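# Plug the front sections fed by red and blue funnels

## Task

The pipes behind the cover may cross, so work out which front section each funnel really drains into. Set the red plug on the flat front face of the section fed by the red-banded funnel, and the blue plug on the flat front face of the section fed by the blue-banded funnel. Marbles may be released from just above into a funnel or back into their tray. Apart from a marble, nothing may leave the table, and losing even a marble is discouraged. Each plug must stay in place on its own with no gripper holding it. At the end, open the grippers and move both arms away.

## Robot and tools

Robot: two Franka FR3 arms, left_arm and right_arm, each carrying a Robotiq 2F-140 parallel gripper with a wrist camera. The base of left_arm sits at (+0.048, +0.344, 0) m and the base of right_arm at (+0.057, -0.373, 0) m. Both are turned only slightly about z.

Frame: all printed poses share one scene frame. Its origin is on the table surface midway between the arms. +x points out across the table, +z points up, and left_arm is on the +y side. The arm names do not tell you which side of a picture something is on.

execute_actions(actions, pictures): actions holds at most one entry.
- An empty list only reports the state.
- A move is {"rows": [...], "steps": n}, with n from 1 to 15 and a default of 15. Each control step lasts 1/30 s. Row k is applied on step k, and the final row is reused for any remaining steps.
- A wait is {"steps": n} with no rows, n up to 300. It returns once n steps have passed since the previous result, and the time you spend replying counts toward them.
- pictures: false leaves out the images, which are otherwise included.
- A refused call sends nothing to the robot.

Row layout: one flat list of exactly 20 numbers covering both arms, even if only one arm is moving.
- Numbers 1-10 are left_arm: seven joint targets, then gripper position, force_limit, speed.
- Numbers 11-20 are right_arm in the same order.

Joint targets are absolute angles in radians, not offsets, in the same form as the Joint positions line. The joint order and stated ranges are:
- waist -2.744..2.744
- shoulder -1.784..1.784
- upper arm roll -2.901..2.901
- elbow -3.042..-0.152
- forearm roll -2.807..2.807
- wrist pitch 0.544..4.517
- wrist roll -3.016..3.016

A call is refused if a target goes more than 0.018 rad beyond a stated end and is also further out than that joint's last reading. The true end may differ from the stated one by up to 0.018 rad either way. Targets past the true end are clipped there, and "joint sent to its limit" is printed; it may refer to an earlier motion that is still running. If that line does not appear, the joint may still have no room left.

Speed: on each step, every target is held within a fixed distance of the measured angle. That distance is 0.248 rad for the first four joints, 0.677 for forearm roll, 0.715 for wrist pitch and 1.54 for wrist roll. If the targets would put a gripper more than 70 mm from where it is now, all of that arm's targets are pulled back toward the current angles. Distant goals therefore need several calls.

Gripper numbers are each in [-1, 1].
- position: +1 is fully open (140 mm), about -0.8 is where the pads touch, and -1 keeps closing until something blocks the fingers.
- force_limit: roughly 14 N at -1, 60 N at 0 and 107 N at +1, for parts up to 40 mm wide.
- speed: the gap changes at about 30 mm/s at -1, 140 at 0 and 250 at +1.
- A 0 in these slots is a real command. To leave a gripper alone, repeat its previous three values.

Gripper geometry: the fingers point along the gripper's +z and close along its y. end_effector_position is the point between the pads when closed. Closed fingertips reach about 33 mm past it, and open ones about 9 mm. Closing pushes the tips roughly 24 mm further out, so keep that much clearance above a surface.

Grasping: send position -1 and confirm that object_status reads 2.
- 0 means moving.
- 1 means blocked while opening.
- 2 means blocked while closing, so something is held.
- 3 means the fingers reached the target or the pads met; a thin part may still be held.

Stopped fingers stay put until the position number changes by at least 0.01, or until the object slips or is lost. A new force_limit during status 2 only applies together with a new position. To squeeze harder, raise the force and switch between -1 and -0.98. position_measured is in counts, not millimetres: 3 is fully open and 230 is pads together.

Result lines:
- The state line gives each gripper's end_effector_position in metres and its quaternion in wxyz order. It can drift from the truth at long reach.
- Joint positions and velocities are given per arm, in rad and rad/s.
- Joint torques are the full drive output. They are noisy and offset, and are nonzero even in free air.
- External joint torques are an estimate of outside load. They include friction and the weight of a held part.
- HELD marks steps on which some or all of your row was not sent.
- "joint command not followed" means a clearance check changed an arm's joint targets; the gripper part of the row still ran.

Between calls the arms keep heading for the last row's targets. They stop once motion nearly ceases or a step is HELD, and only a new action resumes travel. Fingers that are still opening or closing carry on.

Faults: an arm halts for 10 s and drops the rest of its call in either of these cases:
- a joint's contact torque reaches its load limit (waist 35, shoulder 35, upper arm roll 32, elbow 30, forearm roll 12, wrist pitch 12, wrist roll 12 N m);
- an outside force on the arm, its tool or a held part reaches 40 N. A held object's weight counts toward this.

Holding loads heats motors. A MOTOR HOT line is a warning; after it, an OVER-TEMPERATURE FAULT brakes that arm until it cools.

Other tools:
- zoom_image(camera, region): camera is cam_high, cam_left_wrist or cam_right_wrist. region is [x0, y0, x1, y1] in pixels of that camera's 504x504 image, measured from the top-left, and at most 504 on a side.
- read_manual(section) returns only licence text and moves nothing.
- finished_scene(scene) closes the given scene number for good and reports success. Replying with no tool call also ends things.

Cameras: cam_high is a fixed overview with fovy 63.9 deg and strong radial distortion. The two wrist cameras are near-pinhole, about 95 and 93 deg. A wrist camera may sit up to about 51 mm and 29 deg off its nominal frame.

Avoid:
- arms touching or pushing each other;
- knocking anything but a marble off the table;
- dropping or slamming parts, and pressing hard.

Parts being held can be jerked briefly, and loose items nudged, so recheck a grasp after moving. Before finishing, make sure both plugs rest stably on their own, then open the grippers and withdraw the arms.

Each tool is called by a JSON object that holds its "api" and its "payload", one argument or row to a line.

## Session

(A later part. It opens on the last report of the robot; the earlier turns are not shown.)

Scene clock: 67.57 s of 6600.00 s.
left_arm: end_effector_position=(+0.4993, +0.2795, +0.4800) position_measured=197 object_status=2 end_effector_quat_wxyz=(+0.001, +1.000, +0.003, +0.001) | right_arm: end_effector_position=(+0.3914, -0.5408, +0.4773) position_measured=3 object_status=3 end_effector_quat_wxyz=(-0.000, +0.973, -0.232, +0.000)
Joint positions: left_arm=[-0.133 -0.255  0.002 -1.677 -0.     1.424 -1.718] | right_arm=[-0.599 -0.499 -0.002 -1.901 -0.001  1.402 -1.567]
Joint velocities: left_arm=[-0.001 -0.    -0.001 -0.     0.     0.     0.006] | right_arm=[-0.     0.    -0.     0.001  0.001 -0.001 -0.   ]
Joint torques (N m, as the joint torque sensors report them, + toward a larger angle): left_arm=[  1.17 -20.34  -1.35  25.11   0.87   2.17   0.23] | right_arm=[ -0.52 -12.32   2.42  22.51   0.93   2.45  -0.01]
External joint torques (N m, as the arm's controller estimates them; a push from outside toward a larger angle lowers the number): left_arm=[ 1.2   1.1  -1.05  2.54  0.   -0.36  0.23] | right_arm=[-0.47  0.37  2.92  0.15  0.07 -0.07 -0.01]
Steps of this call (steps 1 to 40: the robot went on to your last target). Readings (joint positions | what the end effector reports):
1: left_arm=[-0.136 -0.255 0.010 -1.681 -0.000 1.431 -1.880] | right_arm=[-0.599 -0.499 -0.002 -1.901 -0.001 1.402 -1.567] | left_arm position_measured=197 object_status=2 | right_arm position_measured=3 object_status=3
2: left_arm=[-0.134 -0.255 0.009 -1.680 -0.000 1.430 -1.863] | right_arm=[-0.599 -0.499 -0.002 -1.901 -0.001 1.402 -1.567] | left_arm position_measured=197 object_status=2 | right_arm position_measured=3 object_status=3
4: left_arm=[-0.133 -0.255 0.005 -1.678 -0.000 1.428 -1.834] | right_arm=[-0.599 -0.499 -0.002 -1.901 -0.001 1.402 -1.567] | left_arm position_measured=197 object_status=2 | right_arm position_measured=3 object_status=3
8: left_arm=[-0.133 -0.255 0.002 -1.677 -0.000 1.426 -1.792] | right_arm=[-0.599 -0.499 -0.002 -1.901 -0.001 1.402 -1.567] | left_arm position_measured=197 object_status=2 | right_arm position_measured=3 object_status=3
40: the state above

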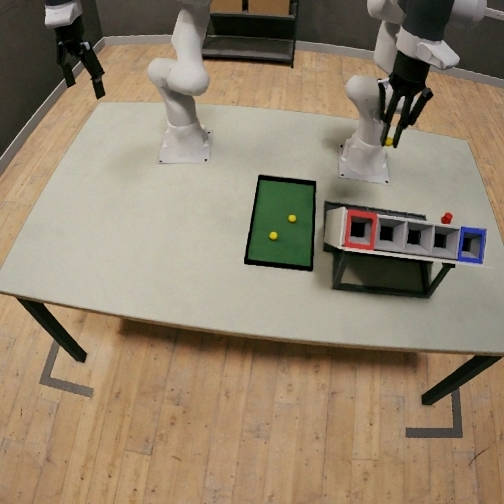

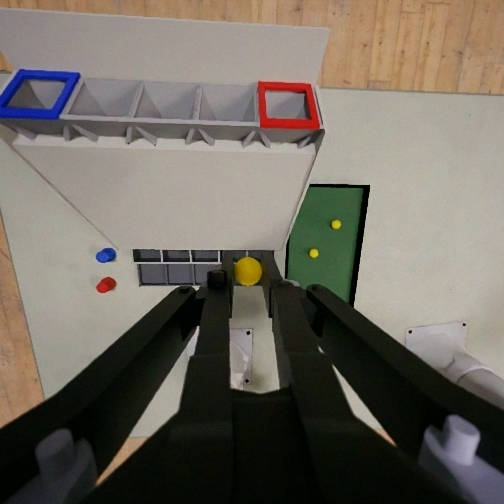

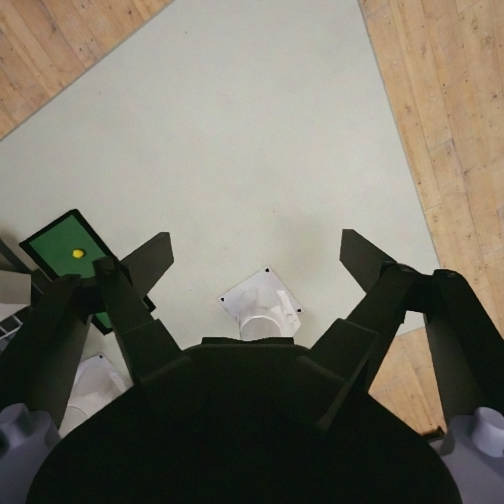

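{"api": "execute_actions", "payload": {
  "actions": [
    {"rows":[[-0.16,0.0,0,-1.4,0,1.45,-1.74,-1,-0.6,-0.3,-0.6,-0.5,0,-1.9,0,1.4,-1.571,1,0,0],[-0.16,0.0,0,-1.4,0,1.45,-1.74,-1,-0.6,-0.3,-0.6,-0.5,0,-1.9,0,1.4,-1.571,1,0,0],[-0.16,0.0,0,-1.4,0,1.45,-1.74,-1,-0.6,-0.3,-0.6,-0.5,0,-1.9,0,1.4,-1.571,1,0,0],[-0.16,0.0,0,-1.4,0,1.45,-1.74,-1,-0.6,-0.3,-0.6,-0.5,0,-1.9,0,1.4,-1.571,1,0,0],[-0.17,0.15,0,-1.28,0,1.48,-1.75,-1,-0.6,-0.3,-0.6,-0.5,0,-1.9,0,1.4,-1.571,1,0,0],[-0.17,0.15,0,-1.28,0,1.48,-1.75,-1,-0.6,-0.3,-0.6,-0.5,0,-1.9,0,1.4,-1.571,1,0,0],[-0.17,0.15,0,-1.28,0,1.48,-1.75,-1,-0.6,-0.3,-0.6,-0.5,0,-1.9,0,1.4,-1.571,1,0,0],[-0.182,0.292,0,-1.216,0,1.508,-1.763,-1,-0.6,-0.3,-0.6,-0.5,0,-1.9,0,1.4,-1.571,1,0,0]]}
  ],
  "pictures": false
}}

{"api": "execute_actions", "payload": {
  "actions": [
    {"steps":20}
  ]
}}

Scene clock: 76.53 s of 6600.00 s.
left_arm: end_effector_position=(+0.6636, +0.2254, +0.3826) position_measured=197 object_status=2 end_effector_quat_wxyz=(-0.004, +1.000, -0.008, -0.023) | right_arm: end_effector_position=(+0.3914, -0.5408, +0.4774) position_measured=3 object_status=3 end_effector_quat_wxyz=(-0.000, +0.973, -0.232, +0.000)
Joint positions: left_arm=[-0.18   0.303  0.    -1.236 -0.     1.492 -1.745] | right_arm=[-0.599 -0.499 -0.002 -1.901 -0.001  1.402 -1.567]
Joint velocities: left_arm=[-0.006  0.12  -0.     0.07   0.002  0.057 -0.046] | right_arm=[ 0.     0.001 -0.    -0.001  0.    -0.    -0.   ]
Joint torques (N m, as the joint torque sensors report them, + toward a larger angle): left_arm=[ -2.13 -54.16  -0.51  33.92   0.78   3.4   -0.07] | right_arm=[ -0.15 -12.59   0.84  21.7    0.98   2.43  -0.02]
External joint torques (N m, as the arm's controller estimates them; a push from outside toward a larger angle lowers the number): left_arm=[-2.88  0.68 -1.59  3.8  -0.35  0.47 -0.06] | right_arm=[-0.13  0.07  1.32 -0.64  0.11 -0.09 -0.02]
Steps of this call (steps 1 to 15: the robot went on to your last target; steps 16 to 90: nothing new was sent; then 5.47 s passed at rest; steps 91 to 105: all 15 steps of this action). Readings (joint positions | what the end effector reports):
91: left_arm=[-0.137 -0.218 0.003 -1.619 -0.000 1.407 -1.717] | right_arm=[-0.599 -0.499 -0.002 -1.901 -0.001 1.402 -1.567] | left_arm position_measured=197 object_status=2 | right_arm position_measured=3 object_status=3
92: left_arm=[-0.141 -0.167 0.003 -1.555 -0.000 1.415 -1.719] | right_arm=[-0.599 -0.499 -0.002 -1.901 -0.001 1.402 -1.567] | left_arm position_measured=197 object_status=2 | right_arm position_measured=3 object_status=3
94: left_arm=[-0.151 -0.077 0.002 -1.465 -0.000 1.429 -1.722] | right_arm=[-0.599 -0.499 -0.002 -1.901 -0.001 1.402 -1.567] | left_arm position_measured=197 object_status=2 | right_arm position_measured=3 object_status=3
98: left_arm=[-0.166 0.113 0.001 -1.308 -0.000 1.458 -1.731] | right_arm=[-0.599 -0.499 -0.002 -1.901 -0.001 1.402 -1.567] | left_arm position_measured=197 object_status=2 | right_arm position_measured=3 object_status=3
105: the state above

Scene clock: 77.20 s of 6600.00 s.
left_arm: end_effector_position=(+0.6711, +0.2239, +0.3991) position_measured=197 object_status=2 end_effector_quat_wxyz=(-0.000, +1.000, -0.002, -0.002) | right_arm: end_effector_position=(+0.3914, -0.5408, +0.4774) position_measured=3 object_status=3 end_effector_quat_wxyz=(-0.000, +0.973, -0.232, +0.000)
Joint positions: left_arm=[-0.18   0.292  0.    -1.217 -0.     1.505 -1.757] | right_arm=[-0.599 -0.499 -0.002 -1.901 -0.001  1.402 -1.567]
Joint velocities: left_arm=[-0.001 -0.     0.002 -0.     0.001  0.001 -0.005] | right_arm=[-0.    -0.001  0.    -0.001 -0.001  0.001 -0.   ]
Joint torques (N m, as the joint torque sensors report them, + toward a larger angle): left_arm=[ -1.36 -41.24   0.19  25.41   0.83   2.96  -0.09] | right_arm=[  0.55 -12.82   1.55  22.14   0.97   2.45  -0.04]
External joint torques (N m, as the arm's controller estimates them; a push from outside toward a larger angle lowers the number): left_arm=[-1.48 -0.67 -0.2   2.19 -0.07  0.46 -0.09] | right_arm=[ 0.53  0.    1.96 -0.28  0.1  -0.07 -0.04]
Steps of this call (steps 1 to 20: the robot went on to your last target). Readings (joint positions | what the end effector reports):
1: left_arm=[-0.180 0.305 0.000 -1.233 -0.000 1.494 -1.747] | right_arm=[-0.599 -0.499 -0.002 -1.901 -0.001 1.402 -1.567] | left_arm position_measured=197 object_status=2 | right_arm position_measured=3 object_status=3
2: left_arm=[-0.180 0.304 0.000 -1.230 -0.000 1.496 -1.748] | right_arm=[-0.599 -0.499 -0.002 -1.901 -0.001 1.402 -1.567] | left_arm position_measured=197 object_status=2 | right_arm position_measured=3 object_status=3
4: left_arm=[-0.180 0.300 0.000 -1.223 -0.000 1.499 -1.750] | right_arm=[-0.599 -0.499 -0.002 -1.901 -0.001 1.402 -1.567] | left_arm position_measured=197 object_status=2 | right_arm position_measured=3 object_status=3
8: left_arm=[-0.180 0.293 0.000 -1.217 -0.000 1.503 -1.753] | right_arm=[-0.599 -0.499 -0.002 -1.901 -0.001 1.402 -1.567] | left_arm position_measured=197 object_status=2 | right_arm position_measured=3 object_status=3
20: the state above

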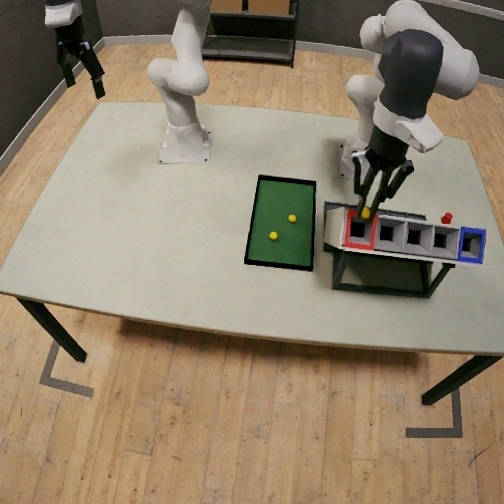

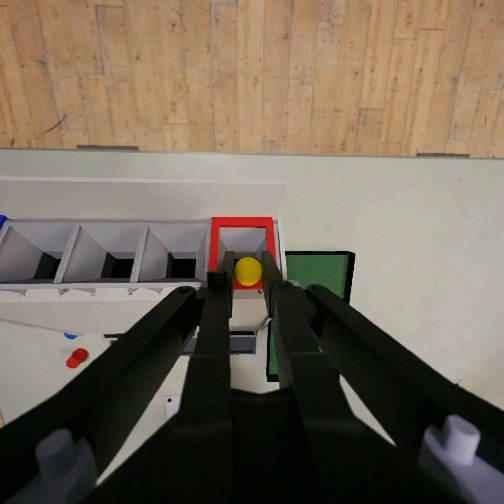

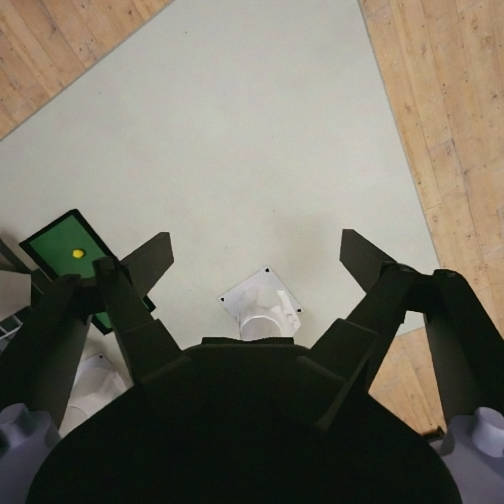

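{"api": "execute_actions", "payload": {
  "actions": [
    {"rows":[[-0.182,0.265,0,-1.321,0,1.586,-1.763,-1,-0.6,-0.3,-0.6,-0.5,0,-1.9,0,1.4,-1.571,1,0,0]]}
  ],
  "pictures": false
}}

{"api": "execute_actions", "payload": {
  "actions": [
    {"rows":[[-0.182,0.265,0,-1.321,0,1.586,-1.763,-0.2,-0.6,0,-0.6,-0.5,0,-1.9,0,1.4,-1.571,1,0,0]],"steps":12}
  ]
}}

{"api": "execute_actions", "payload": {
  "actions": [
    {"rows":[[-0.2,0.1,0,-1.35,0,1.5,-1.78,-0.05,-0.6,0,-0.6,-0.5,0,-1.9,0,1.4,-1.571,1,0,0],[-0.2,0.1,0,-1.35,0,1.5,-1.78,-0.05,-0.6,0,-0.6,-0.5,0,-1.9,0,1.4,-1.571,1,0,0],[-0.2,0.1,0,-1.35,0,1.5,-1.78,-0.05,-0.6,0,-0.6,-0.5,0,-1.9,0,1.4,-1.571,1,0,0],[-0.2,0.1,0,-1.35,0,1.5,-1.78,-0.05,-0.6,0,-0.6,-0.5,0,-1.9,0,1.4,-1.571,1,0,0],[-0.3,-0.15,0,-1.55,0,1.45,-1.88,-0.05,-0.6,0,-0.6,-0.5,0,-1.9,0,1.4,-1.571,1,0,0],[-0.3,-0.15,0,-1.55,0,1.45,-1.88,-0.05,-0.6,0,-0.6,-0.5,0,-1.9,0,1.4,-1.571,1,0,0],[-0.3,-0.15,0,-1.55,0,1.45,-1.88,-0.05,-0.6,0,-0.6,-0.5,0,-1.9,0,1.4,-1.571,1,0,0],[-0.3,-0.15,0,-1.55,0,1.45,-1.88,-0.05,-0.6,0,-0.6,-0.5,0,-1.9,0,1.4,-1.571,1,0,0],[-0.4,-0.55,0,-2.0,0,1.45,-1.98,-0.05,-0.6,0,-0.6,-0.5,0,-1.9,0,1.4,-1.571,1,0,0]]}
  ],
  "pictures": false
}}

{"api": "execute_actions", "payload": {
  "actions": [
    {"steps":30}
  ]
}}

Scene clock: 86.60 s of 6600.00 s.
left_arm: end_effector_position=(+0.6700, +0.2241, +0.3729) position_measured=197 object_status=2 end_effector_quat_wxyz=(-0.001, +1.000, -0.001, -0.004) | right_arm: end_effector_position=(+0.3914, -0.5408, +0.4774) position_measured=3 object_status=3 end_effector_quat_wxyz=(-0.000, +0.973, -0.232, +0.000)
Joint positions: left_arm=[-0.18   0.268  0.    -1.32  -0.     1.579 -1.759] | right_arm=[-0.599 -0.499 -0.002 -1.901 -0.001  1.402 -1.567]
Joint velocities: left_arm=[-0.001 -0.006  0.     0.     0.001  0.026  0.001] | right_arm=[-0.    -0.     0.001 -0.002 -0.001  0.     0.001]
Joint torques (N m, as the joint torque sensors report them, + toward a larger angle): left_arm=[ -0.61 -41.39  -1.02  24.52   0.8    2.93  -0.17] | right_arm=[ -0.47 -12.36   1.54  22.19   0.98   2.44   0.01]
External joint torques (N m, as the arm's controller estimates them; a push from outside toward a larger angle lowers the number): left_arm=[-0.57 -1.42 -1.25  0.98 -0.07  0.46 -0.17] | right_arm=[-0.54  0.24  1.88 -0.06  0.11 -0.07  0.01]
Steps of this call (steps 1 to 15: the robot went on to your last target; steps 16 to 90: nothing new was sent; then 5.90 s passed at rest; steps 91 to 105: all 15 steps of this action). Readings (joint positions | what the end effector reports):
91: left_arm=[-0.180 0.281 0.000 -1.243 -0.000 1.521 -1.759] | right_arm=[-0.599 -0.499 -0.002 -1.901 -0.001 1.402 -1.567] | left_arm position_measured=197 object_status=2 | right_arm position_measured=3 object_status=3
92: left_arm=[-0.180 0.273 0.000 -1.268 -0.000 1.532 -1.759] | right_arm=[-0.599 -0.499 -0.002 -1.901 -0.001 1.402 -1.567] | left_arm position_measured=197 object_status=2 | right_arm position_measured=3 object_status=3
94: left_arm=[-0.180 0.269 0.000 -1.297 -0.000 1.548 -1.759] | right_arm=[-0.599 -0.499 -0.002 -1.901 -0.001 1.402 -1.567] | left_arm position_measured=197 object_status=2 | right_arm position_measured=3 object_status=3
98: left_arm=[-0.180 0.270 0.000 -1.318 -0.000 1.566 -1.759] | right_arm=[-0.599 -0.499 -0.002 -1.901 -0.001 1.402 -1.567] | left_arm position_measured=197 object_status=2 | right_arm position_measured=3 object_status=3
105: the state above

Scene clock: 87.00 s of 6600.00 s.
left_arm: end_effector_position=(+0.6712, +0.2238, +0.3734) position_measured=154 object_status=0 end_effector_quat_wxyz=(-0.000, +1.000, -0.001, -0.002) | right_arm: end_effector_position=(+0.3914, -0.5408, +0.4774) position_measured=3 object_status=3 end_effector_quat_wxyz=(-0.000, +0.973, -0.232, +0.000)
Joint positions: left_arm=[-0.18   0.267  0.    -1.32  -0.     1.583 -1.759] | right_arm=[-0.599 -0.499 -0.002 -1.901 -0.001  1.402 -1.567]
Joint velocities: left_arm=[ 0.    -0.     0.001  0.001  0.001  0.002  0.002] | right_arm=[-0.001 -0.     0.    -0.    -0.001 -0.002  0.001]
Joint torques (N m, as the joint torque sensors report them, + toward a larger angle): left_arm=[ -0.55 -42.08  -0.36  24.24   0.86   2.89  -0.06] | right_arm=[ -1.18 -12.64   1.41  21.97   1.     2.37  -0.07]
External joint torques (N m, as the arm's controller estimates them; a push from outside toward a larger angle lowers the number): left_arm=[-0.63 -1.44 -0.7   0.33 -0.04  0.36 -0.06] | right_arm=[-1.16  0.08  1.88 -0.42  0.14 -0.15 -0.07]
Steps of this call (steps 1 to 12: all 12 steps of this action). Readings (joint positions | what the end effector reports):
1: left_arm=[-0.180 0.267 0.000 -1.320 -0.000 1.580 -1.759] | right_arm=[-0.599 -0.499 -0.002 -1.901 -0.001 1.402 -1.567] | left_arm position_measured=197 object_status=0 | right_arm position_measured=3 object_status=3
2: left_arm=[-0.180 0.267 0.000 -1.320 -0.000 1.580 -1.759] | right_arm=[-0.599 -0.499 -0.002 -1.901 -0.001 1.402 -1.567] | left_arm position_measured=195 object_status=0 | right_arm position_measured=3 object_status=3
4: left_arm=[-0.180 0.267 0.000 -1.320 -0.000 1.581 -1.759] | right_arm=[-0.599 -0.499 -0.002 -1.901 -0.001 1.402 -1.567] | left_arm position_measured=175 object_status=0 | right_arm position_measured=3 object_status=3
8: left_arm=[-0.180 0.267 0.000 -1.320 -0.000 1.582 -1.759] | right_arm=[-0.599 -0.499 -0.002 -1.901 -0.001 1.402 -1.567] | left_arm position_measured=154 object_status=0 | right_arm position_measured=3 object_status=3
12: the state above

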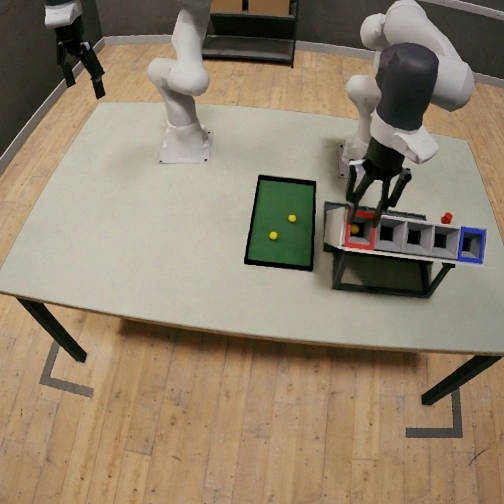

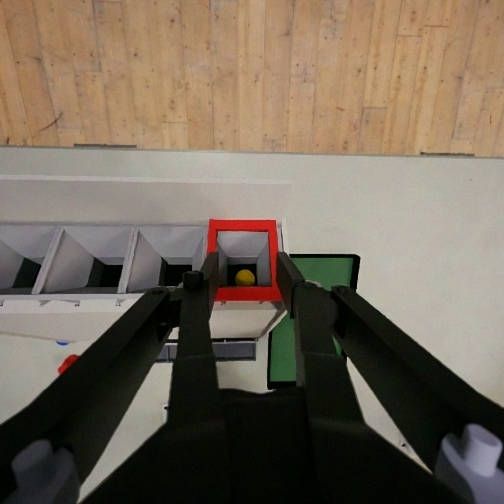

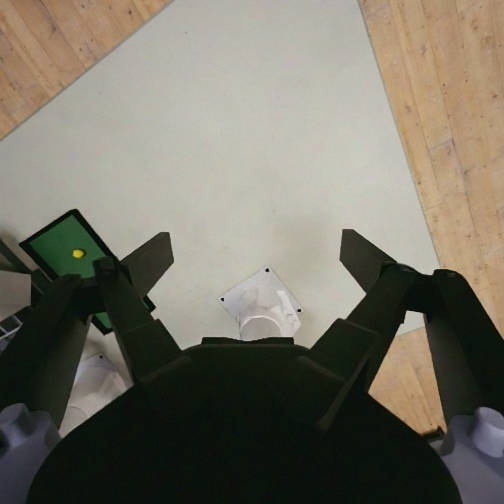

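Scene clock: 87.50 s of 6600.00 s.
left_arm: end_effector_position=(+0.4420, +0.1802, +0.4769) position_measured=135 object_status=3 end_effector_quat_wxyz=(+0.007, +0.998, -0.050, +0.022) | right_arm: end_effector_position=(+0.3914, -0.5408, +0.4774) position_measured=3 object_status=3 end_effector_quat_wxyz=(-0.000, +0.973, -0.232, +0.000)
Joint positions: left_arm=[-0.377 -0.392 -0.006 -1.825  0.     1.479 -1.863] | right_arm=[-0.599 -0.499 -0.002 -1.901 -0.001  1.402 -1.567]
Joint velocities: left_arm=[-0.24  -1.662 -0.015 -1.612 -0.    -0.2   -0.294] | right_arm=[-0.     0.     0.001 -0.001 -0.001  0.     0.   ]
Joint torques (N m, as the joint torque sensors report them, + toward a larger angle): left_arm=[ 2.27 -3.6   2.79 24.49  0.66  3.88 -0.22] | right_arm=[ -0.16 -13.07   1.89  21.54   0.99   2.42  -0.03]
External joint torques (N m, as the arm's controller estimates them; a push from outside toward a larger angle lowers the number): left_arm=[-1.37 -0.09 -1.76 -0.87 -0.66 -0.46 -0.23] | right_arm=[-0.17 -0.4   2.31 -0.81  0.13 -0.1  -0.03]
Steps of this call (steps 1 to 15: all 15 steps of this action). Readings (joint positions | what the end effector reports):
1: left_arm=[-0.182 0.252 0.001 -1.335 -0.000 1.574 -1.760] | right_arm=[-0.599 -0.499 -0.002 -1.901 -0.001 1.402 -1.567] | left_arm position_measured=154 object_status=0 | right_arm position_measured=3 object_status=3
2: left_arm=[-0.185 0.227 0.001 -1.347 -0.000 1.561 -1.761] | right_arm=[-0.599 -0.499 -0.002 -1.901 -0.001 1.402 -1.567] | left_arm position_measured=148 object_status=0 | right_arm position_measured=3 object_status=3
4: left_arm=[-0.192 0.168 0.001 -1.352 -0.000 1.542 -1.764] | right_arm=[-0.599 -0.499 -0.002 -1.901 -0.001 1.402 -1.567] | left_arm position_measured=136 object_status=0 | right_arm position_measured=3 object_status=3
8: left_arm=[-0.252 -0.016 0.005 -1.471 0.000 1.510 -1.791] | right_arm=[-0.599 -0.499 -0.002 -1.901 -0.001 1.402 -1.567] | left_arm position_measured=135 object_status=0 | right_arm position_measured=3 object_status=3
15: the state above

Scene clock: 88.50 s of 6600.00 s.
left_arm: end_effector_position=(+0.3832, +0.1985, +0.4557) position_measured=135 object_status=3 end_effector_quat_wxyz=(+0.000, +1.000, -0.004, +0.002) | right_arm: end_effector_position=(+0.3914, -0.5408, +0.4774) position_measured=3 object_status=3 end_effector_quat_wxyz=(-0.000, +0.973, -0.232, +0.000)
Joint positions: left_arm=[-0.398 -0.549 -0.002 -1.998  0.     1.453 -1.972] | right_arm=[-0.599 -0.499 -0.002 -1.901 -0.001  1.402 -1.567]
Joint velocities: left_arm=[-0.001 -0.001 -0.001  0.     0.001 -0.001 -0.015] | right_arm=[ 0.    -0.    -0.001 -0.002  0.    -0.001  0.001]
Joint torques (N m, as the joint torque sensors report them, + toward a larger angle): left_arm=[ -1.59 -11.54  -0.03  23.04   0.66   2.14  -0.16] | right_arm=[ -0.31 -12.37   1.24  22.59   0.95   2.42  -0.08]
External joint torques (N m, as the arm's controller estimates them; a push from outside toward a larger angle lowers the number): left_arm=[-1.57 -0.05  0.5   0.22 -0.23 -0.37 -0.16] | right_arm=[-0.32  0.28  1.69  0.28  0.08 -0.1  -0.08]
Steps of this call (steps 1 to 30: the robot went on to your last target). Readings (joint positions | what the end effector reports):
1: left_arm=[-0.385 -0.447 -0.006 -1.880 0.000 1.474 -1.875] | right_arm=[-0.599 -0.499 -0.002 -1.901 -0.001 1.402 -1.567] | left_arm position_measured=135 object_status=3 | right_arm position_measured=3 object_status=3
2: left_arm=[-0.390 -0.489 -0.006 -1.919 0.000 1.469 -1.885] | right_arm=[-0.599 -0.499 -0.002 -1.901 -0.001 1.402 -1.567] | left_arm position_measured=135 object_status=3 | right_arm position_measured=3 object_status=3
4: left_arm=[-0.395 -0.534 -0.005 -1.960 0.000 1.462 -1.903] | right_arm=[-0.599 -0.499 -0.002 -1.901 -0.001 1.402 -1.567] | left_arm position_measured=135 object_status=3 | right_arm position_measured=3 object_status=3
8: left_arm=[-0.397 -0.549 -0.002 -1.990 0.000 1.456 -1.929] | right_arm=[-0.599 -0.499 -0.002 -1.901 -0.001 1.402 -1.567] | left_arm position_measured=135 object_status=3 | right_arm position_measured=3 object_status=3
30: the state above

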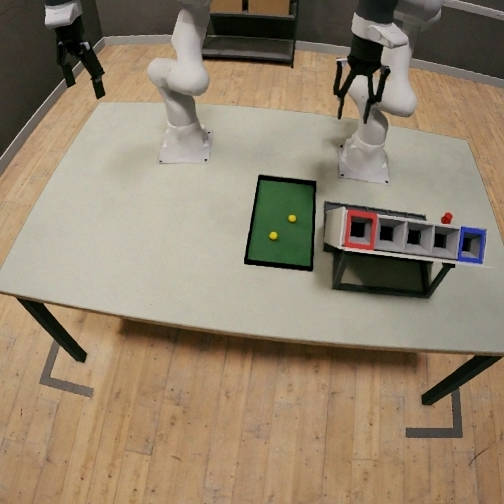

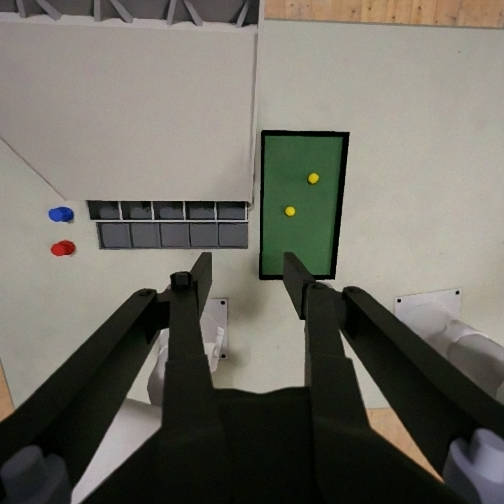

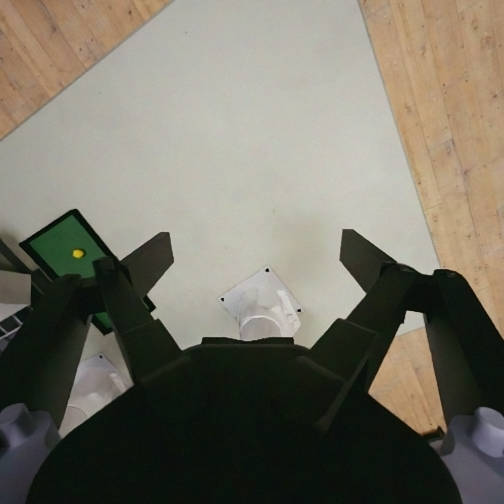

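{"api": "execute_actions", "payload": {
  "actions": [
    {"rows":[[-0.644,-0.5,0,-2.05,0,1.7,-2.225,-0.05,-0.6,0,-0.6,-0.5,0,-1.9,0,1.4,-1.571,1,0,0],[-0.644,-0.5,0,-2.05,0,1.7,-2.225,-0.05,-0.6,0,-0.6,-0.5,0,-1.9,0,1.4,-1.571,1,0,0],[-0.644,-0.5,0,-2.05,0,1.7,-2.225,-0.05,-0.6,0,-0.6,-0.5,0,-1.9,0,1.4,-1.571,1,0,0],[-0.644,-0.5,0,-2.05,0,1.7,-2.225,-0.05,-0.6,0,-0.6,-0.5,0,-1.9,0,1.4,-1.571,1,0,0],[-0.644,-0.45,0,-2.15,0,1.85,-2.225,-0.05,-0.6,0,-0.6,-0.5,0,-1.9,0,1.4,-1.571,1,0,0],[-0.644,-0.42,0,-2.2,0,1.9,-2.225,-0.05,-0.6,0,-0.6,-0.5,0,-1.9,0,1.4,-1.571,1,0,0],[-0.644,-0.39,0,-2.27,0,2.0,-2.225,-0.05,-0.6,0,-0.6,-0.5,0,-1.9,0,1.4,-1.571,1,0,0],[-0.644,-0.337,0,-2.351,0,2.014,-2.225,-0.05,-0.6,0,-0.6,-0.5,0,-1.9,0,1.4,-1.571,1,0,0]]}
  ]
}}

{"api": "execute_actions", "payload": {
  "actions": [
    {"rows":[[-0.644,-0.3,0,-2.4,0,2.2,-2.225,-0.05,-0.6,0,-0.6,-0.5,0,-1.9,0,1.4,-1.571,1,0,0],[-0.644,-0.27,0,-2.43,0,2.25,-2.225,-0.05,-0.6,0,-0.6,-0.5,0,-1.9,0,1.4,-1.571,1,0,0],[-0.644,-0.24,0,-2.46,0,2.3,-2.225,-0.05,-0.6,0,-0.6,-0.5,0,-1.9,0,1.4,-1.571,1,0,0],[-0.644,-0.21,0,-2.49,0,2.35,-2.225,-0.05,-0.6,0,-0.6,-0.5,0,-1.9,0,1.4,-1.571,1,0,0],[-0.644,-0.18,0,-2.515,0,2.4,-2.225,-0.05,-0.6,0,-0.6,-0.5,0,-1.9,0,1.4,-1.571,1,0,0],[-0.644,-0.15,0,-2.54,0,2.435,-2.225,-0.05,-0.6,0,-0.6,-0.5,0,-1.9,0,1.4,-1.571,1,0,0],[-0.644,-0.122,0,-2.557,0,2.435,-2.225,-0.05,-0.6,0,-0.6,-0.5,0,-1.9,0,1.4,-1.571,1,0,0]]}
  ],
  "pictures": false
}}

{"api": "execute_actions", "payload": {
  "actions": [
    {"steps":20}
  ]
}}

Scene clock: 99.67 s of 6600.00 s.
left_arm: end_effector_position=(+0.3765, +0.0940, +0.2463) position_measured=135 object_status=3 end_effector_quat_wxyz=(-0.030, +0.998, -0.039, -0.039) | right_arm: end_effector_position=(+0.3914, -0.5408, +0.4774) position_measured=3 object_status=3 end_effector_quat_wxyz=(+0.000, +0.973, -0.232, +0.000)
Joint positions: left_arm=[-0.639 -0.335 -0.003 -2.34   0.002  1.906 -2.145] | right_arm=[-0.599 -0.499 -0.002 -1.901 -0.001  1.402 -1.567]
Joint velocities: left_arm=[-0.044  0.23   0.002 -0.337  0.001  0.579 -0.248] | right_arm=[-0.003 -0.001 -0.001 -0.001 -0.     0.002  0.001]
Joint torques (N m, as the joint torque sensors report them, + toward a larger angle): left_arm=[ -0.46 -32.68   1.91  35.37   0.28   4.03  -0.03] | right_arm=[ -0.64 -12.3    1.44  22.19   0.98   2.36  -0.09]
External joint torques (N m, as the arm's controller estimates them; a push from outside toward a larger angle lowers the number): left_arm=[-1.17  0.99  1.49  1.22 -0.76  0.52 -0.02] | right_arm=[-0.58  0.33  1.97 -0.14  0.13 -0.17 -0.09]
Steps of this call (steps 1 to 15: the robot went on to your last target; steps 16 to 120: nothing new was sent; then 6.67 s passed at rest; steps 121 to 135: all 15 steps of this action). Readings (joint positions | what the end effector reports):
121: left_arm=[-0.433 -0.547 0.010 -2.004 0.003 1.476 -1.990] | right_arm=[-0.599 -0.499 -0.002 -1.901 -0.001 1.402 -1.567] | left_arm position_measured=135 object_status=3 | right_arm position_measured=3 object_status=3
122: left_arm=[-0.473 -0.542 0.013 -2.011 0.003 1.501 -2.005] | right_arm=[-0.599 -0.499 -0.002 -1.901 -0.001 1.402 -1.567] | left_arm position_measured=135 object_status=3 | right_arm position_measured=3 object_status=3
124: left_arm=[-0.550 -0.525 0.009 -2.027 0.003 1.554 -2.039] | right_arm=[-0.599 -0.499 -0.002 -1.901 -0.001 1.402 -1.567] | left_arm position_measured=135 object_status=3 | right_arm position_measured=3 object_status=3
128: left_arm=[-0.610 -0.469 -0.005 -2.134 0.002 1.693 -2.079] | right_arm=[-0.599 -0.499 -0.002 -1.901 -0.001 1.402 -1.567] | left_arm position_measured=135 object_status=3 | right_arm position_measured=3 object_status=3
135: the state above

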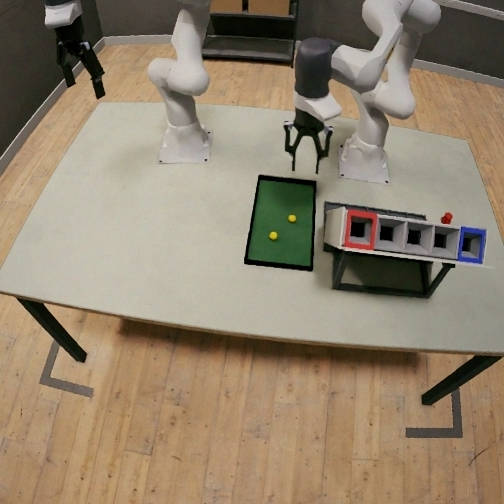

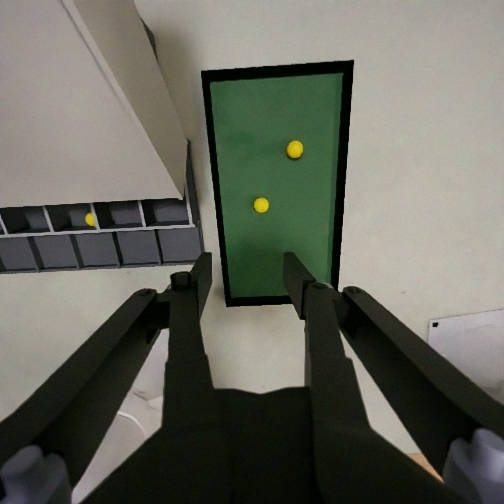

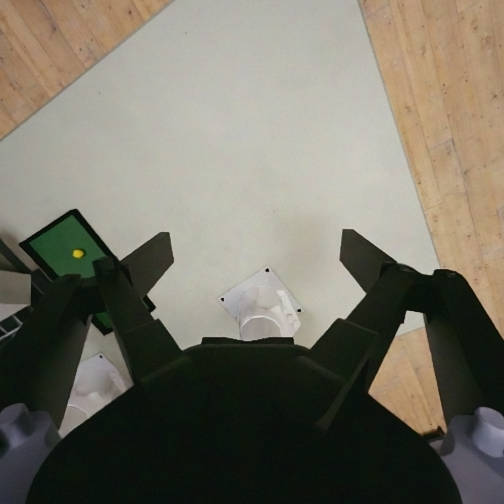

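Scene clock: 100.17 s of 6600.00 s.
left_arm: end_effector_position=(+0.3879, +0.0841, +0.0944) position_measured=135 object_status=3 end_effector_quat_wxyz=(-0.015, +1.000, -0.010, -0.018) | right_arm: end_effector_position=(+0.3914, -0.5408, +0.4774) position_measured=3 object_status=3 end_effector_quat_wxyz=(+0.000, +0.973, -0.232, +0.000)
Joint positions: left_arm=[-0.642 -0.119 -0.002 -2.559  0.002  2.393 -2.206] | right_arm=[-0.599 -0.499 -0.002 -1.901 -0.001  1.402 -1.567]
Joint velocities: left_arm=[-0.    -0.011 -0.001  0.013  0.     0.243 -0.049] | right_arm=[ 0.     0.001  0.001 -0.001 -0.     0.     0.001]
Joint torques (N m, as the joint torque sensors report them, + toward a larger angle): left_arm=[ -1.56 -24.69   1.23  22.26  -0.04   2.53  -0.2 ] | right_arm=[ -0.33 -12.44   1.71  21.85   0.94   2.45   0.  ]
External joint torques (N m, as the arm's controller estimates them; a push from outside toward a larger angle lowers the number): left_arm=[-1.58 -0.78  1.32  2.1  -0.62  0.28 -0.2 ] | right_arm=[-0.35  0.15  2.12 -0.45  0.07 -0.07  0.  ]
Steps of this call (steps 1 to 15: all 15 steps of this action). Readings (joint positions | what the end effector reports):
1: left_arm=[-0.640 -0.328 -0.003 -2.357 0.002 1.955 -2.153] | right_arm=[-0.599 -0.499 -0.002 -1.901 -0.001 1.402 -1.567] | left_arm position_measured=135 object_status=3 | right_arm position_measured=3 object_status=3
2: left_arm=[-0.641 -0.315 -0.003 -2.376 0.002 2.009 -2.160] | right_arm=[-0.599 -0.499 -0.002 -1.901 -0.001 1.402 -1.567] | left_arm position_measured=135 object_status=3 | right_arm position_measured=3 object_status=3
4: left_arm=[-0.642 -0.274 -0.002 -2.423 0.002 2.114 -2.172] | right_arm=[-0.599 -0.499 -0.002 -1.901 -0.001 1.402 -1.567] | left_arm position_measured=135 object_status=3 | right_arm position_measured=3 object_status=3
8: left_arm=[-0.642 -0.159 -0.002 -2.524 0.002 2.285 -2.189] | right_arm=[-0.599 -0.499 -0.002 -1.901 -0.001 1.402 -1.567] | left_arm position_measured=135 object_status=3 | right_arm position_measured=3 object_status=3
15: the state above

Scene clock: 100.83 s of 6600.00 s.
left_arm: end_effector_position=(+0.3982, +0.0761, +0.0980) position_measured=135 object_status=3 end_effector_quat_wxyz=(-0.003, +1.000, -0.003, -0.002) | right_arm: end_effector_position=(+0.3914, -0.5408, +0.4774) position_measured=3 object_status=3 end_effector_quat_wxyz=(+0.000, +0.973, -0.232, +0.000)
Joint positions: left_arm=[-0.642 -0.12  -0.002 -2.558  0.002  2.432 -2.219] | right_arm=[-0.599 -0.499 -0.002 -1.901 -0.001  1.402 -1.567]
Joint velocities: left_arm=[ 0.001 -0.001  0.001  0.    -0.001  0.004 -0.005] | right_arm=[ 0.002 -0.001  0.     0.     0.001 -0.001 -0.   ]
Joint torques (N m, as the joint torque sensors report them, + toward a larger angle): left_arm=[ -1.21 -25.53   0.36  22.87   0.     2.83  -0.13] | right_arm=[ -0.95 -12.97   1.7   21.9    0.97   2.36   0.01]
External joint torques (N m, as the arm's controller estimates them; a push from outside toward a larger angle lowers the number): left_arm=[-1.26 -1.32  0.43  2.24 -0.59  0.35 -0.13] | right_arm=[-0.98 -0.1   2.11 -0.56  0.09 -0.17  0.01]
Steps of this call (steps 1 to 20: the robot went on to your last target). Readings (joint positions | what the end effector reports):
1: left_arm=[-0.642 -0.120 -0.002 -2.558 0.002 2.400 -2.208] | right_arm=[-0.599 -0.499 -0.002 -1.901 -0.001 1.402 -1.567] | left_arm position_measured=135 object_status=3 | right_arm position_measured=3 object_status=3
2: left_arm=[-0.642 -0.120 -0.002 -2.558 0.002 2.406 -2.209] | right_arm=[-0.599 -0.499 -0.002 -1.901 -0.001 1.402 -1.567] | left_arm position_measured=135 object_status=3 | right_arm position_measured=3 object_status=3
4: left_arm=[-0.642 -0.120 -0.002 -2.558 0.002 2.415 -2.212] | right_arm=[-0.599 -0.499 -0.002 -1.901 -0.001 1.402 -1.567] | left_arm position_measured=135 object_status=3 | right_arm position_measured=3 object_status=3
8: left_arm=[-0.642 -0.120 -0.002 -2.558 0.002 2.424 -2.215] | right_arm=[-0.599 -0.499 -0.002 -1.901 -0.001 1.402 -1.567] | left_arm position_measured=135 object_status=3 | right_arm position_measured=3 object_status=3
20: the state above

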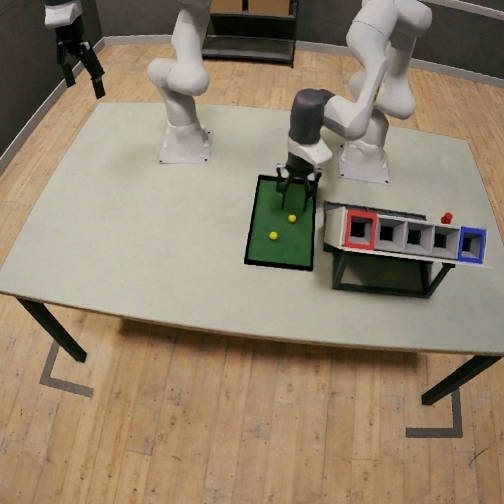

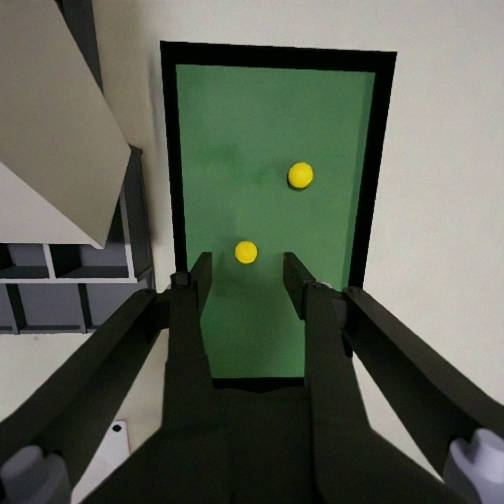

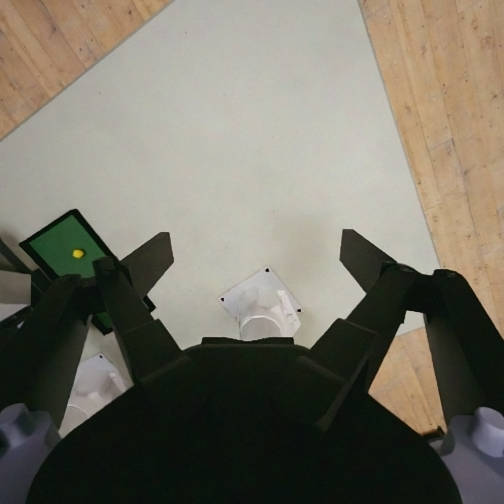

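{"api": "execute_actions", "payload": {
  "actions": [
    {"rows":[[-0.644,-0.11,0,-2.559,0,2.52,-2.225,-0.05,-0.6,0,-0.6,-0.5,0,-1.9,0,1.4,-1.571,1,0,0],[-0.644,-0.095,0,-2.562,0,2.55,-2.225,-0.05,-0.6,0,-0.6,-0.5,0,-1.9,0,1.4,-1.571,1,0,0],[-0.644,-0.08,0,-2.566,0,2.57,-2.225,-0.05,-0.6,0,-0.6,-0.5,0,-1.9,0,1.4,-1.571,1,0,0],[-0.644,-0.065,0,-2.569,0,2.59,-2.225,-0.05,-0.6,0,-0.6,-0.5,0,-1.9,0,1.4,-1.571,1,0,0],[-0.644,-0.05,0,-2.572,0,2.605,-2.225,-0.05,-0.6,0,-0.6,-0.5,0,-1.9,0,1.4,-1.571,1,0,0],[-0.644,-0.035,0,-2.575,0,2.605,-2.225,-0.05,-0.6,0,-0.6,-0.5,0,-1.9,0,1.4,-1.571,1,0,0],[-0.644,-0.02,0,-2.578,0,2.605,-2.225,-0.05,-0.6,0,-0.6,-0.5,0,-1.9,0,1.4,-1.571,1,0,0],[-0.644,-0.007,0,-2.581,0,2.605,-2.225,-0.05,-0.6,0,-0.6,-0.5,0,-1.9,0,1.4,-1.571,1,0,0],[-0.644,0.005,0,-2.584,0,2.605,-2.225,-0.05,-0.6,0,-0.6,-0.5,0,-1.9,0,1.4,-1.571,1,0,0],[-0.644,0.014,0,-2.586,0,2.605,-2.225,-0.05,-0.6,0,-0.6,-0.5,0,-1.9,0,1.4,-1.571,1,0,0]]}
  ],
  "pictures": false
}}

{"api": "execute_actions", "payload": {
  "actions": [
    {"rows":[[-0.644,0.014,0,-2.586,0,2.605,-2.225,-1,-0.6,-0.3,-0.6,-0.5,0,-1.9,0,1.4,-1.571,1,0,0]]}
  ],
  "pictures": false
}}

{"api": "execute_actions", "payload": {
  "actions": [
    {"steps":8}
  ]
}}

Scene clock: 107.13 s of 6600.00 s.
left_arm: end_effector_position=(+0.3971, +0.0768, +0.0421) position_measured=135 object_status=3 end_effector_quat_wxyz=(-0.004, +1.000, -0.003, -0.004) | right_arm: end_effector_position=(+0.3914, -0.5408, +0.4774) position_measured=3 object_status=3 end_effector_quat_wxyz=(+0.000, +0.973, -0.232, +0.000)
Joint positions: left_arm=[-0.642  0.013 -0.002 -2.587  0.002  2.589 -2.221] | right_arm=[-0.599 -0.499 -0.002 -1.901 -0.001  1.402 -1.567]
Joint velocities: left_arm=[ 0.001  0.011  0.001 -0.    -0.     0.073  0.001] | right_arm=[ 0.001  0.    -0.001 -0.    -0.001 -0.     0.   ]
Joint torques (N m, as the joint torque sensors report them, + toward a larger angle): left_arm=[ -1.26 -25.89   0.18  20.88  -0.19   3.     0.08] | right_arm=[ -0.54 -12.6    2.08  21.71   1.01   2.48  -0.07]
External joint torques (N m, as the arm's controller estimates them; a push from outside toward a larger angle lowers the number): left_arm=[-1.26  1.97  0.17  1.46 -0.66  0.42  0.08] | right_arm=[-0.51  0.04  2.57 -0.64  0.15 -0.04 -0.07]
Steps of this call (steps 1 to 15: the robot went on to your last target; steps 16 to 90: nothing new was sent; then 2.80 s passed at rest; steps 91 to 105: all 15 steps of this action). Readings (joint positions | what the end effector reports):
91: left_arm=[-0.642 -0.118 -0.002 -2.559 0.002 2.446 -2.221] | right_arm=[-0.599 -0.499 -0.002 -1.901 -0.001 1.402 -1.567] | left_arm position_measured=135 object_status=3 | right_arm position_measured=3 object_status=3
92: left_arm=[-0.642 -0.114 -0.002 -2.559 0.002 2.464 -2.221] | right_arm=[-0.599 -0.499 -0.002 -1.901 -0.001 1.402 -1.567] | left_arm position_measured=135 object_status=3 | right_arm position_measured=3 object_status=3
94: left_arm=[-0.642 -0.096 -0.002 -2.560 0.002 2.502 -2.221] | right_arm=[-0.599 -0.499 -0.002 -1.901 -0.001 1.402 -1.567] | left_arm position_measured=135 object_status=3 | right_arm position_measured=3 object_status=3
98: left_arm=[-0.642 -0.040 -0.002 -2.571 0.002 2.558 -2.221] | right_arm=[-0.599 -0.499 -0.002 -1.901 -0.001 1.402 -1.567] | left_arm position_measured=135 object_status=3 | right_arm position_measured=3 object_status=3
105: the state above

Scene clock: 107.63 s of 6600.00 s.
left_arm: end_effector_position=(+0.4002, +0.0744, +0.0431) position_measured=197 object_status=0 end_effector_quat_wxyz=(+0.000, +1.000, -0.003, +0.001) | right_arm: end_effector_position=(+0.3914, -0.5408, +0.4774) position_measured=3 object_status=3 end_effector_quat_wxyz=(+0.000, +0.973, -0.232, +0.000)
Joint positions: left_arm=[-0.642  0.013 -0.002 -2.587  0.002  2.601 -2.221] | right_arm=[-0.599 -0.499 -0.002 -1.901 -0.001  1.402 -1.567]
Joint velocities: left_arm=[-0.001 -0.001  0.001 -0.    -0.001  0.003  0.001] | right_arm=[ 0.002  0.001 -0.    -0.002  0.    -0.    -0.   ]
Joint torques (N m, as the joint torque sensors report them, + toward a larger angle): left_arm=[ -1.41 -25.97   1.26  20.59  -0.04   2.92  -0.06] | right_arm=[ -0.6  -12.13   2.49  21.8    1.05   2.47  -0.01]
External joint torques (N m, as the arm's controller estimates them; a push from outside toward a larger angle lowers the number): left_arm=[-1.4   0.75  1.26  2.14 -0.51  0.42 -0.06] | right_arm=[-0.6   0.44  2.95 -0.48  0.18 -0.05 -0.01]
Steps of this call (steps 1 to 15: all 15 steps of this action). Readings (joint positions | what the end effector reports):
1: left_arm=[-0.642 0.013 -0.002 -2.587 0.002 2.592 -2.221] | right_arm=[-0.599 -0.499 -0.002 -1.901 -0.001 1.402 -1.567] | left_arm position_measured=135 object_status=0 | right_arm position_measured=3 object_status=3
2: left_arm=[-0.642 0.013 -0.002 -2.587 0.002 2.594 -2.221] | right_arm=[-0.599 -0.499 -0.002 -1.901 -0.001 1.402 -1.567] | left_arm position_measured=140 object_status=0 | right_arm position_measured=3 object_status=3
4: left_arm=[-0.642 0.013 -0.002 -2.587 0.002 2.596 -2.221] | right_arm=[-0.599 -0.499 -0.002 -1.901 -0.001 1.402 -1.567] | left_arm position_measured=152 object_status=0 | right_arm position_measured=3 object_status=3
8: left_arm=[-0.642 0.013 -0.002 -2.587 0.002 2.600 -2.221] | right_arm=[-0.599 -0.499 -0.002 -1.901 -0.001 1.402 -1.567] | left_arm position_measured=175 object_status=0 | right_arm position_measured=3 object_status=3
15: the state above

Scene clock: 107.90 s of 6600.00 s.
left_arm: end_effector_position=(+0.4003, +0.0743, +0.0431) position_measured=197 object_status=2 end_effector_quat_wxyz=(+0.000, +1.000, -0.003, +0.001) | right_arm: end_effector_position=(+0.3914, -0.5408, +0.4774) position_measured=3 object_status=3 end_effector_quat_wxyz=(+0.000, +0.973, -0.232, +0.000)
Joint positions: left_arm=[-0.642  0.013 -0.002 -2.587  0.002  2.602 -2.221] | right_arm=[-0.599 -0.499 -0.002 -1.901 -0.001  1.402 -1.567]
Joint velocities: left_arm=[-0.001  0.001 -0.     0.    -0.001  0.001 -0.001] | right_arm=[ 0.001  0.    -0.001 -0.001 -0.001 -0.001 -0.001]
Joint torques (N m, as the joint torque sensors report them, + toward a larger angle): left_arm=[ -2.27 -25.87   0.22  20.71  -0.13   2.89  -0.06] | right_arm=[ -0.51 -12.5    1.59  21.78   0.94   2.45  -0.09]
External joint torques (N m, as the arm's controller estimates them; a push from outside toward a larger angle lowers the number): left_arm=[-2.3   0.63  0.18  2.38 -0.59  0.42 -0.06] | right_arm=[-0.53  0.21  2.02 -0.6   0.07 -0.08 -0.09]
Steps of this call (steps 1 to 8: the robot went on to your last target). Readings (joint positions | what the end effector reports):
1: left_arm=[-0.642 0.013 -0.002 -2.587 0.002 2.602 -2.221] | right_arm=[-0.599 -0.499 -0.002 -1.901 -0.001 1.402 -1.567] | left_arm position_measured=197 object_status=0 | right_arm position_measured=3 object_status=3
2: left_arm=[-0.642 0.013 -0.002 -2.587 0.002 2.602 -2.221] | right_arm=[-0.599 -0.499 -0.002 -1.901 -0.001 1.402 -1.567] | left_arm position_measured=197 object_status=2 | right_arm position_measured=3 object_status=3
4: left_arm=[-0.642 0.013 -0.002 -2.587 0.002 2.602 -2.221] | right_arm=[-0.599 -0.499 -0.002 -1.901 -0.001 1.402 -1.567] | left_arm position_measured=197 object_status=2 | right_arm position_measured=3 object_status=3
8: the state above

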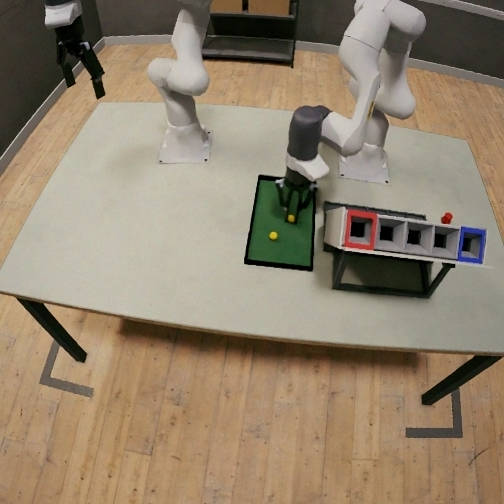

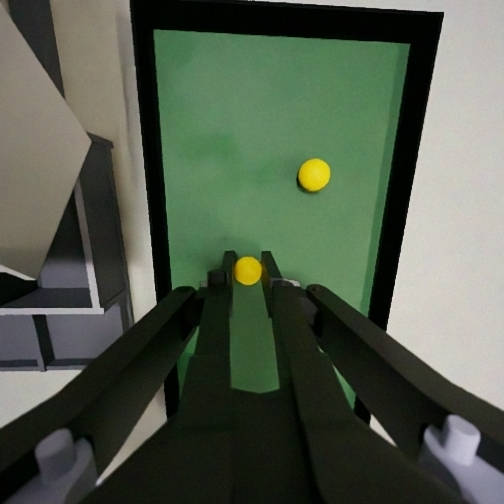

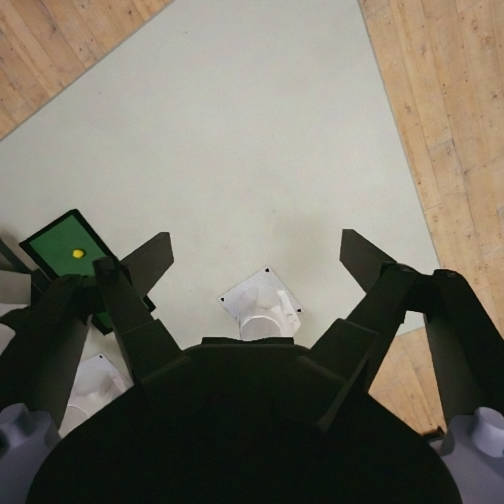

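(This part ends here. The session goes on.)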